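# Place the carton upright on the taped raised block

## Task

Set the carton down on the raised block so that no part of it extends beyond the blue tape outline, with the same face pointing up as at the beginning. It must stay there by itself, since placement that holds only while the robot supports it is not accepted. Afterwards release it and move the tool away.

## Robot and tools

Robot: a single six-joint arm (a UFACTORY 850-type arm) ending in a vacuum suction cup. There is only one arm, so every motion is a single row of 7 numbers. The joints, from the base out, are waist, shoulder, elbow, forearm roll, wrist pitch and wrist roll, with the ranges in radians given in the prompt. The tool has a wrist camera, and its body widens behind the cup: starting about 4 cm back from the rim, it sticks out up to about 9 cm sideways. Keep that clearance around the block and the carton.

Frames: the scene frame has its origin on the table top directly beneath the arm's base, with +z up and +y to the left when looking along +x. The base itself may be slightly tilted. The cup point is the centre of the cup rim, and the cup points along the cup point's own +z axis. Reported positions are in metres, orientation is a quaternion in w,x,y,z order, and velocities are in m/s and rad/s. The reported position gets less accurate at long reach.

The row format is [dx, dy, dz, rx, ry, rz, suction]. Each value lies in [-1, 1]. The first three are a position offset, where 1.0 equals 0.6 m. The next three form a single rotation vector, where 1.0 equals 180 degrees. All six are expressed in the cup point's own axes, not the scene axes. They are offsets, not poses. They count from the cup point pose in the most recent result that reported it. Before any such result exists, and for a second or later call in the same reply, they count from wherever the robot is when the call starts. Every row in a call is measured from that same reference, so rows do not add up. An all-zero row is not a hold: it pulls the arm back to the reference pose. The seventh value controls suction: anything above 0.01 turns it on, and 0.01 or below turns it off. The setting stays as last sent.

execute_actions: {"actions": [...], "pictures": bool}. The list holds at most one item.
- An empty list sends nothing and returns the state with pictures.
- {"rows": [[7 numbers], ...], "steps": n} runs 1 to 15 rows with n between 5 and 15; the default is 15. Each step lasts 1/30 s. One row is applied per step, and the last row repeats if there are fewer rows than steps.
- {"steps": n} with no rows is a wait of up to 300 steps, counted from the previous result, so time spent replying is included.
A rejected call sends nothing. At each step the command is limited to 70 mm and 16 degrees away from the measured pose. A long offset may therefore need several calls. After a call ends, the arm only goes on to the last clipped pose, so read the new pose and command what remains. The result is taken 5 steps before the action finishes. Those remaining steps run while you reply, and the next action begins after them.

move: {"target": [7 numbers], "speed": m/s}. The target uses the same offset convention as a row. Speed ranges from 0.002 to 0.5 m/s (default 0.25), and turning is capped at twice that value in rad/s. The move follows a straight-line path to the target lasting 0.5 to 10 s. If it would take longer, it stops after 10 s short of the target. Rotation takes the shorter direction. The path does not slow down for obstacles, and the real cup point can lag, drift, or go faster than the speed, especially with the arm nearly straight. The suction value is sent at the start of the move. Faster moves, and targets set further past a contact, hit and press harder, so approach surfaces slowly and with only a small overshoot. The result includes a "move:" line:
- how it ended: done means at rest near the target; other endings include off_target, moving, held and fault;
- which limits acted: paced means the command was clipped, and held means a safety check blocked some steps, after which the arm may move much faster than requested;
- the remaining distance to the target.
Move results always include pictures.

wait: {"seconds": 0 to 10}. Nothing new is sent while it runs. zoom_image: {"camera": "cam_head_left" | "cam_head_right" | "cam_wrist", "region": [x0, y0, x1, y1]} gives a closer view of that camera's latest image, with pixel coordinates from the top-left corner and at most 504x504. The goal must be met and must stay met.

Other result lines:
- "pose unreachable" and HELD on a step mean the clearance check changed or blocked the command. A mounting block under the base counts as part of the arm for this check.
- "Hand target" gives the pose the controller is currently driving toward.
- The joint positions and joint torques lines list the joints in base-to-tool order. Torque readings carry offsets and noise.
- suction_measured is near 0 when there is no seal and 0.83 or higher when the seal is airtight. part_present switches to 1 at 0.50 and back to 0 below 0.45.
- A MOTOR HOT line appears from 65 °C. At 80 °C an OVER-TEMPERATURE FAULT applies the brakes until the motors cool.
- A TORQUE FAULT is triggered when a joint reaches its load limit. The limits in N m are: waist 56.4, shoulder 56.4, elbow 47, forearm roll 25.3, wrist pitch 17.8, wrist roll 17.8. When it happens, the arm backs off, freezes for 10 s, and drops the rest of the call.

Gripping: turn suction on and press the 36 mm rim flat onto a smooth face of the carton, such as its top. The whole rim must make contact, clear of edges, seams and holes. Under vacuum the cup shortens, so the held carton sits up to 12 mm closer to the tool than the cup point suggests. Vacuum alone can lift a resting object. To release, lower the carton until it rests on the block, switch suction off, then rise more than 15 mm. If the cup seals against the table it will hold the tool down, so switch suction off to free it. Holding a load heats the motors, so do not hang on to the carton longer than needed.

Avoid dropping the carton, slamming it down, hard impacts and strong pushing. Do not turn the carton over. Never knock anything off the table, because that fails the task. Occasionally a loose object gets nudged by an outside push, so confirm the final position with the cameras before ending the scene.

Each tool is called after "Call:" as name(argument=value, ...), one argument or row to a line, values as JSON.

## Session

Call:
execute_actions(
  actions=[],
)

Scene clock: 0.00 s of 5000.00 s.
end_effector_position=(+0.5991, -0.0271, +0.3364) suction_measured=0.01 part_present=0 end_effector_quat_wxyz=(-0.001, +0.022, +1.000, +0.001) end_effector_velocity=(+0.000, -0.000, +0.001) end_effector_angular_velocity=(+0.000, -0.000, -0.001)
Joint positions: [-0.    -0.535 -1.292  0.002 -0.759 -1.574]
Joint velocities: [-0.    -0.    -0.002  0.    -0.001  0.001]
Joint torques (N m, as the arm reports them, + toward a larger angle): no reading
Motor temperatures (°C, as the motors report them): [27 30 28 29 35 31]
Hand target: +0.599, -0.027, +0.336; -0.001, +0.022, +1.000, +0.001

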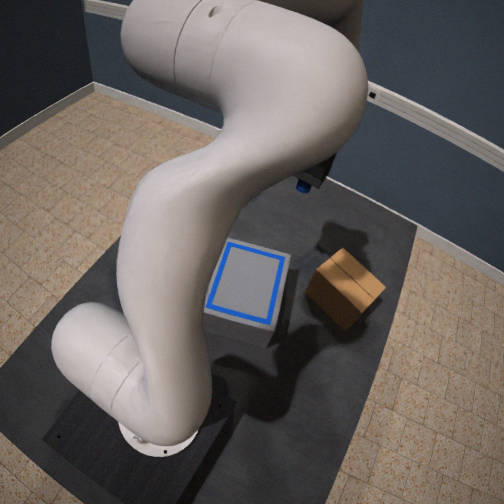

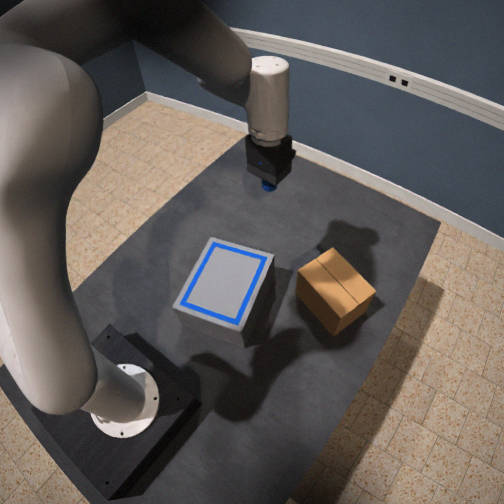

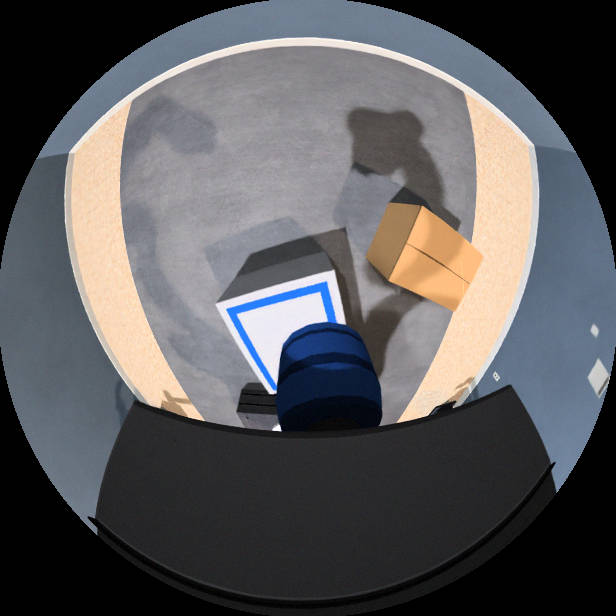

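Call:
move(
  target=[-0.033,-0.363,0.27,0,0,0.1,0],
  speed=0.4,
)

Scene clock: 1.70 s of 5000.00 s.
end_effector_position=(+0.6086, -0.2452, +0.1746) suction_measured=0.01 part_present=0 end_effector_quat_wxyz=(-0.001, +0.178, +0.984, +0.001) end_effector_velocity=(-0.000, -0.002, -0.002) end_effector_angular_velocity=(+0.001, +0.001, -0.004)
Joint positions: [-0.338 -0.887 -1.451  0.002 -0.566 -1.598]
Joint velocities: [-0.003 -0.005 -0.004  0.002 -0.    -0.   ]
Joint torques (N m, as the arm reports them, + toward a larger angle): [ -4.12  61.06 -14.43  -2.48  -0.37  -0.42]
Motor temperatures (°C, as the motors report them): [27 30 28 29 35 31]
Hand target: +0.609, -0.246, +0.174; -0.001, +0.178, +0.984, +0.001
Off the commanded pose: 0.001 m, 0 deg.
Kept back: nothing.
move: done

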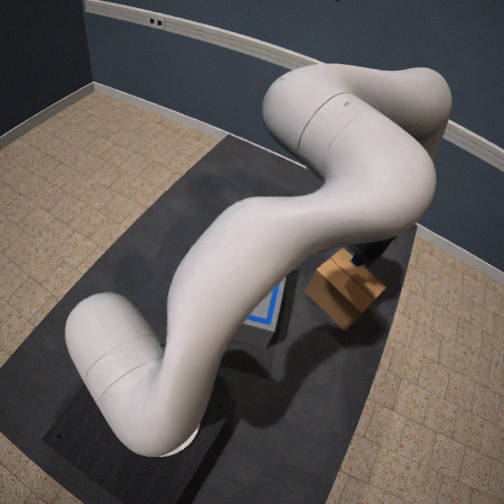

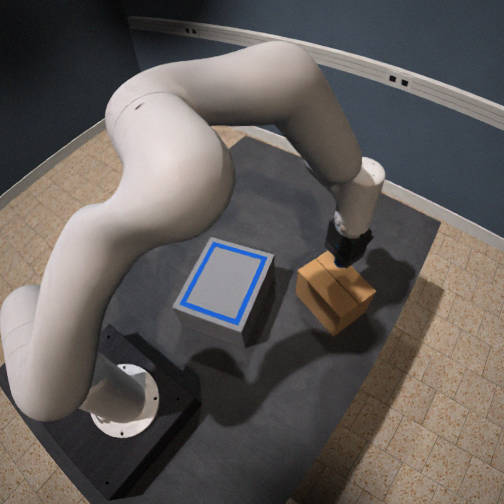

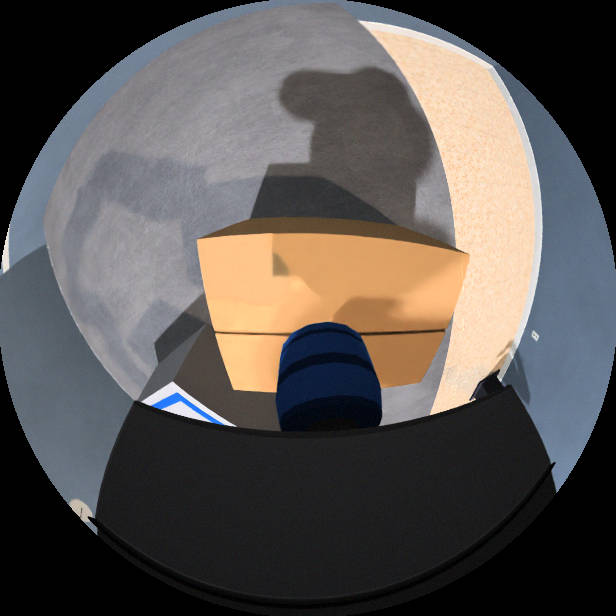

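Call:
move(
  target=[0.003,0,0.088,0,0,0,1],
  speed=0.05,
)

Scene clock: 3.33 s of 5000.00 s.
end_effector_position=(+0.6067, -0.2446, +0.1219) suction_measured=0.89 part_present=1 end_effector_quat_wxyz=(-0.001, +0.178, +0.984, +0.001) end_effector_velocity=(+0.002, -0.000, -0.001) end_effector_angular_velocity=(-0.001, -0.004, +0.001)
Joint positions: [-0.338 -0.973 -1.461  0.002 -0.491 -1.598]
Joint velocities: [ 0.001 -0.002 -0.002  0.     0.004  0.   ]
Joint torques (N m, as the arm reports them, + toward a larger angle): [ -6.42  65.34 -16.17  -1.87  -0.52   0.36]
Motor temperatures (°C, as the motors report them): [27 30 28 29 35 31]
Hand target: +0.607, -0.245, +0.122; -0.001, +0.178, +0.984, +0.001
Off the commanded pose: 0.000 m, 0 deg.
Kept back: nothing.
move: done

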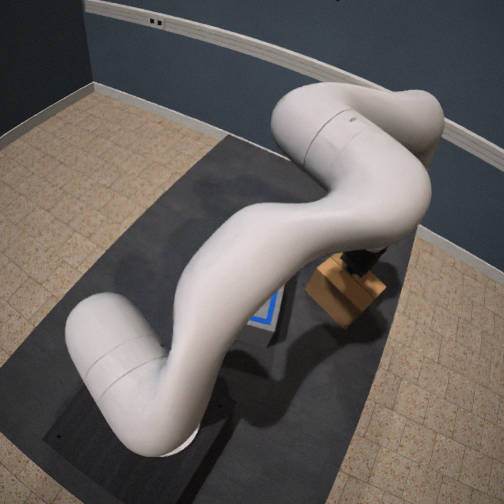

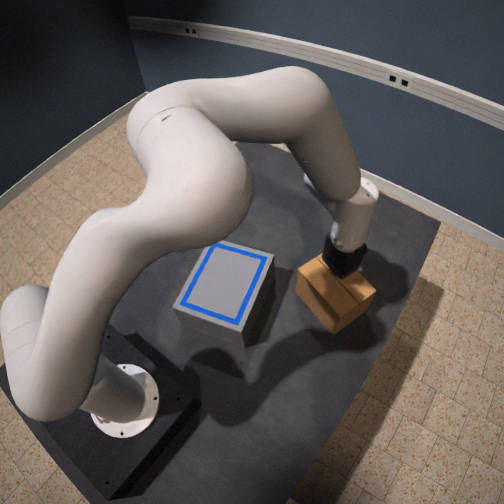

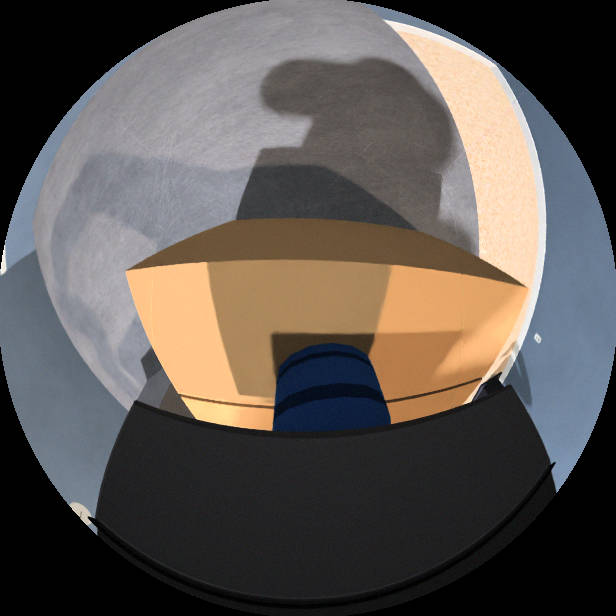

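Call:
move(
  target=[0,0,-0.25,0,0,0,1],
  speed=0.25,
)

Call:
move(
  target=[0.411,0.278,0,0,0,0.305,1],
  speed=0.3,
)

Scene clock: 4.73 s of 5000.00 s.
end_effector_position=(+0.6070, -0.2446, +0.2715) suction_measured=0.95 part_present=1 end_effector_quat_wxyz=(-0.001, +0.178, +0.984, +0.001) end_effector_velocity=(+0.001, -0.001, +0.003) end_effector_angular_velocity=(-0.002, -0.001, +0.001)
Joint positions: [-0.338 -0.741 -1.453  0.002 -0.715 -1.598]
Joint velocities: [ 0.     0.003 -0.002 -0.002 -0.004  0.001]
Joint torques (N m, as the arm reports them, + toward a larger angle): [ -3.42  60.51 -16.2   -1.11  -0.43   0.08]
Motor temperatures (°C, as the motors report them): [27 30 28 29 35 31]
Hand target: +0.607, -0.245, +0.272; -0.001, +0.178, +0.984, +0.001
Off the commanded pose: 0.001 m, 0 deg.
Kept back: nothing.
move: done

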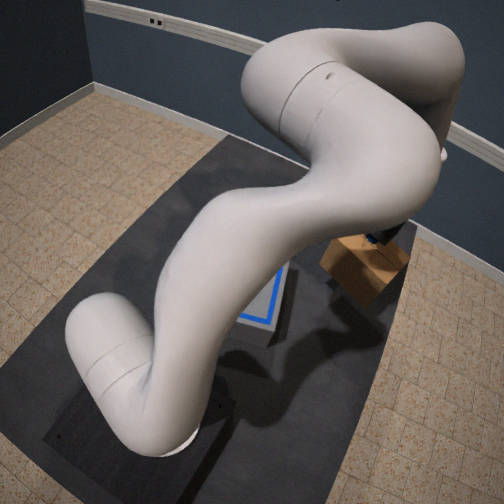

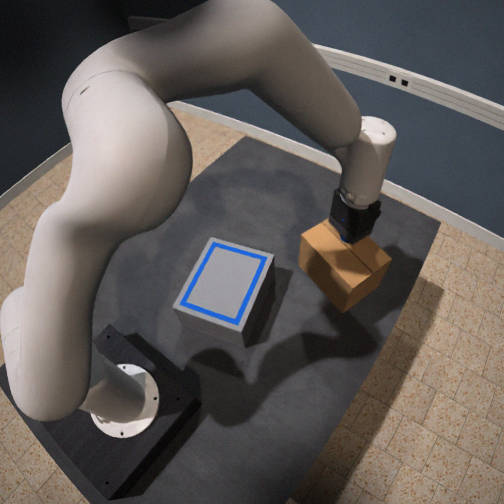

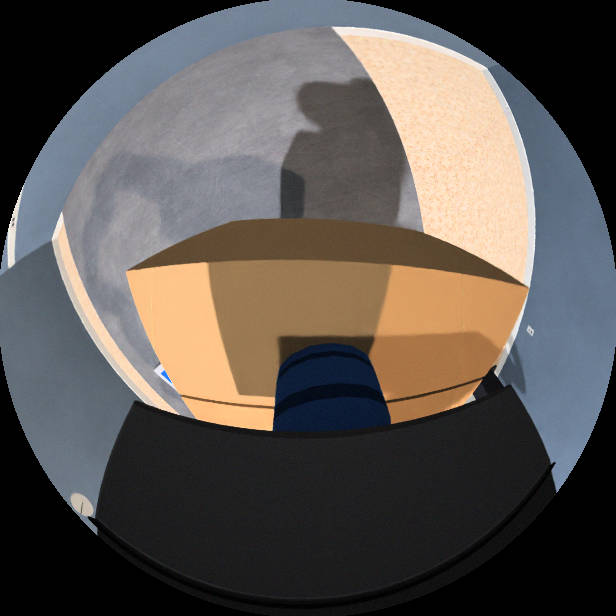

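Scene clock: 6.87 s of 5000.00 s.
end_effector_position=(+0.4350, -0.0021, +0.2721) suction_measured=0.95 part_present=1 end_effector_quat_wxyz=(-0.001, +0.611, +0.791, -0.000) end_effector_velocity=(-0.001, +0.003, +0.000) end_effector_angular_velocity=(-0.008, -0.000, -0.009)
Joint positions: [ 0.04  -0.28  -0.754  0.004 -0.477 -0.265]
Joint velocities: [ 0.011  0.003  0.004 -0.017  0.001  0.035]
Joint torques (N m, as the arm reports them, + toward a larger angle): [ -2.37  38.26 -15.07  -1.27  -0.49  -0.18]
Motor temperatures (°C, as the motors report them): [27 30 28 29 35 31]
Hand target: +0.435, -0.002, +0.272; -0.001, +0.612, +0.791, -0.001
Off the commanded pose: 0.001 m, 0 deg.
Kept back: nothing.
move: done

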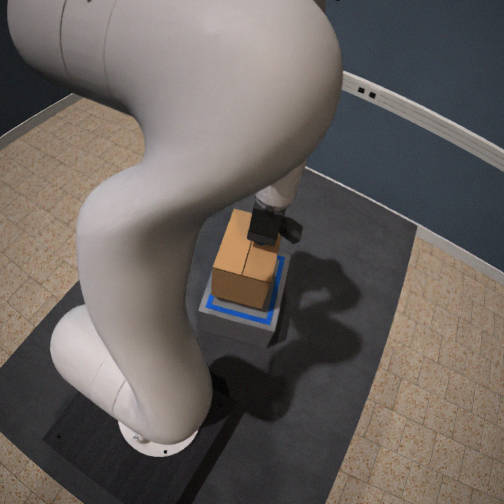

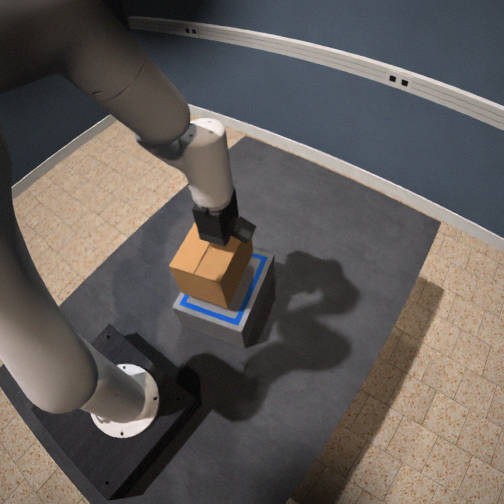

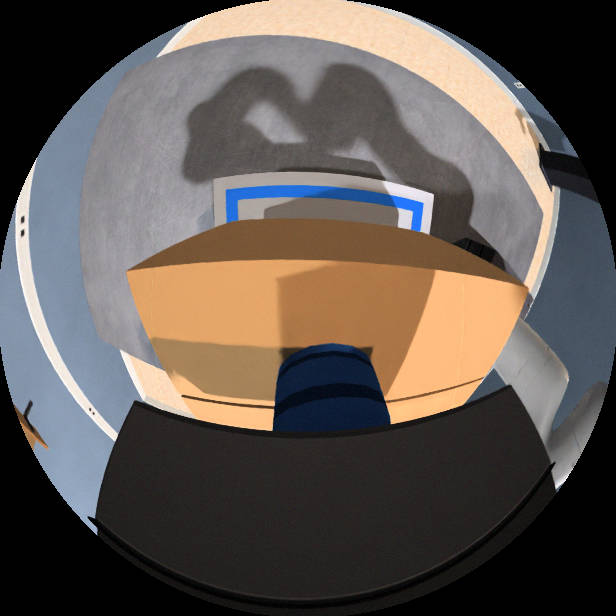

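Call:
move(
  target=[-0.021,0,0.053,0,0,0.004,1],
  speed=0.06,
)

Scene clock: 8.03 s of 5000.00 s.
end_effector_position=(+0.4381, -0.0143, +0.2405) suction_measured=0.95 part_present=1 end_effector_quat_wxyz=(-0.001, +0.616, +0.787, -0.000) end_effector_velocity=(+0.000, +0.000, -0.001) end_effector_angular_velocity=(+0.001, -0.000, +0.002)
Joint positions: [ 0.012 -0.352 -0.753  0.004 -0.404 -0.28 ]
Joint velocities: [-0.    -0.004 -0.001  0.001  0.003 -0.004]
Joint torques (N m, as the arm reports them, + toward a larger angle): [ -2.66  39.84 -15.18  -0.98  -0.31  -0.17]
Motor temperatures (°C, as the motors report them): [27 30 28 29 35 31]
Hand target: +0.438, -0.014, +0.240; -0.001, +0.616, +0.787, -0.000
Off the commanded pose: 0.000 m, 0 deg.
Kept back: nothing.
move: done

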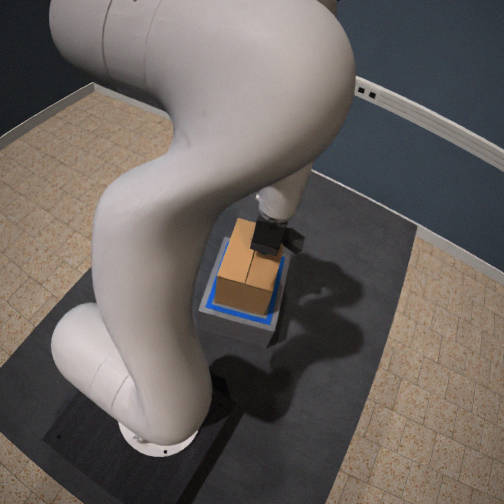

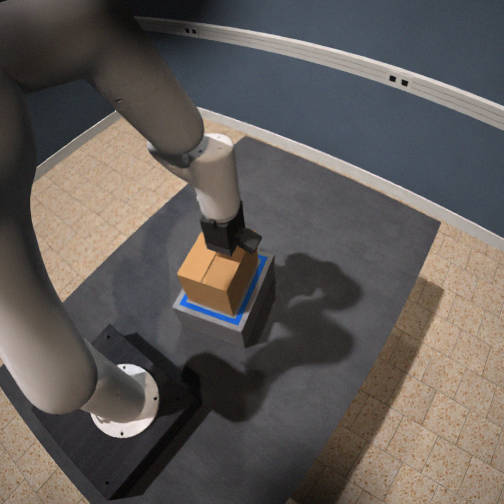

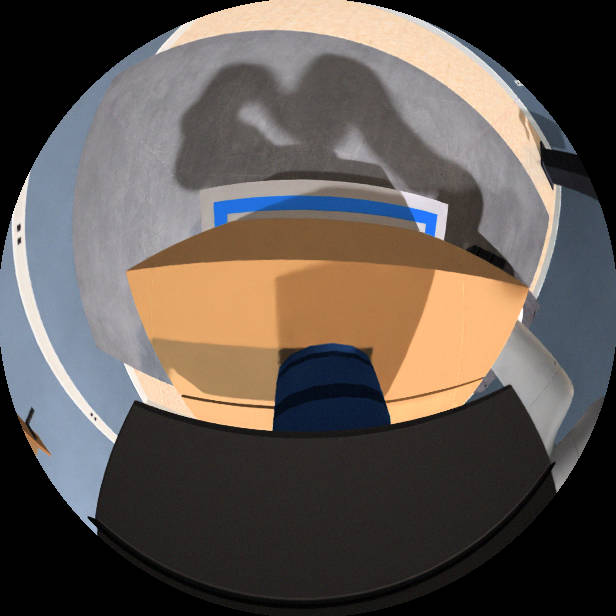

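Call:
execute_actions(
  actions=[
    {"rows":[[0,0,0.001,0,0,0,1],[0,0,0.002,0,0,0,1],[0,0,0.003,0,0,0,1],[0,0,0.004,0,0,0,1],[0,0,0.005,0,0,0,1],[0,0,0.006,0,0,0,1],[0,0,0.007,0,0,0,1],[0,0,0.008,0,0,0,1]],"steps":15},
  ],
)

Call:
execute_actions(
  actions=[
    {"steps":6},
  ],
)

Scene clock: 8.50 s of 5000.00 s.
end_effector_position=(+0.4382, -0.0143, +0.2368) suction_measured=0.95 part_present=1 end_effector_quat_wxyz=(-0.001, +0.616, +0.787, -0.000) end_effector_velocity=(+0.002, -0.001, -0.000) end_effector_angular_velocity=(-0.000, +0.008, -0.000)
Joint positions: [ 0.012 -0.36  -0.753  0.004 -0.396 -0.28 ]
Joint velocities: [-0.001 -0.008 -0.011 -0.001 -0.01  -0.   ]
Joint torques (N m, as the arm reports them, + toward a larger angle): [ -4.08  37.21 -11.    -0.91   0.85  -0.11]
Motor temperatures (°C, as the motors report them): [27 30 29 29 35 31]
Steps of this call (steps 1 to 4: nothing new was sent; steps 5 to 14: the first 10 steps of this action). Readings (end_effector_position | what the end effector reports):
5: (+0.4381, -0.0143, +0.2403) | suction_measured=0.95 part_present=1
6: (+0.4381, -0.0143, +0.2403) | suction_measured=0.95 part_present=1
8: (+0.4382, -0.0143, +0.2397) | suction_measured=0.95 part_present=1
12: (+0.4381, -0.0143, +0.2376) | suction_measured=0.95 part_present=1
14: the state above

Scene clock: 8.70 s of 5000.00 s.
end_effector_position=(+0.4382, -0.0143, +0.2366) suction_measured=0.95 part_present=1 end_effector_quat_wxyz=(-0.001, +0.616, +0.787, -0.000) end_effector_velocity=(+0.000, +0.000, -0.001) end_effector_angular_velocity=(+0.000, +0.000, -0.001)
Joint positions: [ 0.012 -0.361 -0.753  0.004 -0.396 -0.28 ]
Joint velocities: [ 0.    -0.002 -0.     0.001  0.002 -0.   ]
Joint torques (N m, as the arm reports them, + toward a larger angle): [ -1.27  24.09 -11.2   -1.95   1.48   0.09]
Motor temperatures (°C, as the motors report them): [27 30 29 29 35 31]
Hand target: +0.438, -0.014, +0.236; -0.001, +0.616, +0.787, -0.000
Off the commanded pose: 0.001 m, 0 deg.
Kept back: nothing.
Steps of this call (steps 1 to 5: the last 5 steps of your previous action; step 6: nothing new was sent). Readings (end_effector_position | what the end effector reports):
1: (+0.4382, -0.0143, +0.2367) | suction_measured=0.95 part_present=1
2: (+0.4382, -0.0143, +0.2367) | suction_measured=0.95 part_present=1
4: (+0.4382, -0.0143, +0.2366) | suction_measured=0.95 part_present=1
6: the state above

Call:
execute_actions(
  actions=[
    {"rows":[[0,0,-0.001,0,0,0,0]],"steps":7},
  ],
)

Call:
move(
  target=[0,0,-0.17,0,0,0,0],
  speed=0.25,
)

Scene clock: 8.87 s of 5000.00 s.
end_effector_position=(+0.4383, -0.0143, +0.2367) suction_measured=0.36 part_present=0 end_effector_quat_wxyz=(-0.001, +0.616, +0.787, -0.000) end_effector_velocity=(-0.001, +0.000, +0.007) end_effector_angular_velocity=(+0.001, +0.002, -0.001)
Joint positions: [ 0.012 -0.36  -0.754  0.004 -0.396 -0.28 ]
Joint velocities: [ 0.     0.016  0.     0.001 -0.018  0.   ]
Joint torques (N m, as the arm reports them, + toward a larger angle): [ -1.23  25.7  -11.48  -0.98   2.36  -0.04]
Motor temperatures (°C, as the motors report them): [27 30 29 29 35 31]
Steps of this call (steps 1 to 3: nothing new was sent; steps 4 to 5: the first 2 steps of this action). Readings (end_effector_position | what the end effector reports):
4: (+0.4382, -0.0143, +0.2364) | suction_measured=0.79 part_present=1
5: the state above

Scene clock: 10.07 s of 5000.00 s.
end_effector_position=(+0.4389, -0.0143, +0.3386) suction_measured=0.01 part_present=0 end_effector_quat_wxyz=(-0.001, +0.616, +0.788, +0.000) end_effector_velocity=(+0.000, -0.000, +0.003) end_effector_angular_velocity=(-0.000, -0.002, +0.001)
Joint positions: [ 0.012 -0.169 -0.805  0.004 -0.637 -0.279]
Joint velocities: [-0.001  0.004 -0.002 -0.001 -0.005 -0.001]
Joint torques (N m, as the arm reports them, + toward a larger angle): [ -3.31  35.39 -16.08  -1.87  -0.18  -0.16]
Motor temperatures (°C, as the motors report them): [27 30 29 29 35 31]
Hand target: +0.439, -0.014, +0.339; -0.001, +0.616, +0.788, +0.001
Off your previous action's commanded pose: 0.001 m, 0 deg at its last step (step 5 of this call).
Off the commanded pose: 0.000 m, 0 deg.
Kept back: nothing.
move: done

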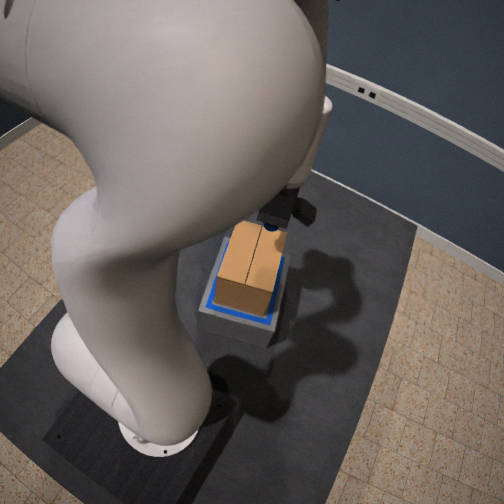

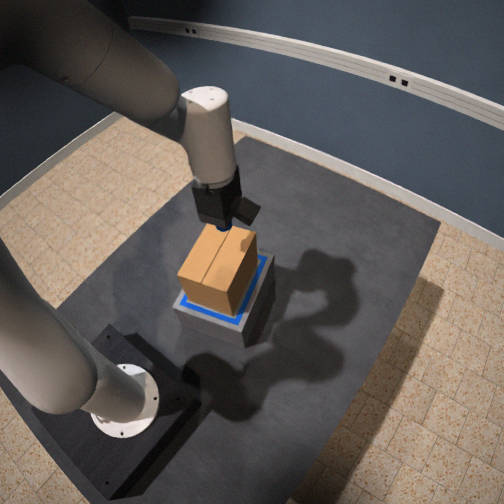

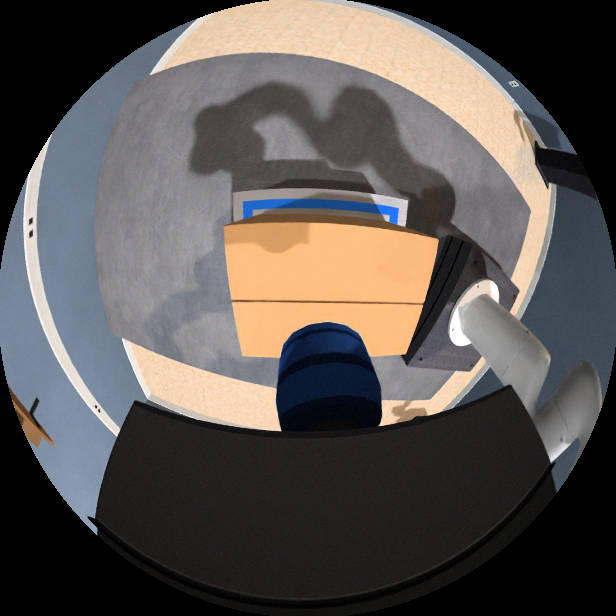

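Call:
finished_scene(
  scene=2,
)

The scene is finished: the task was done.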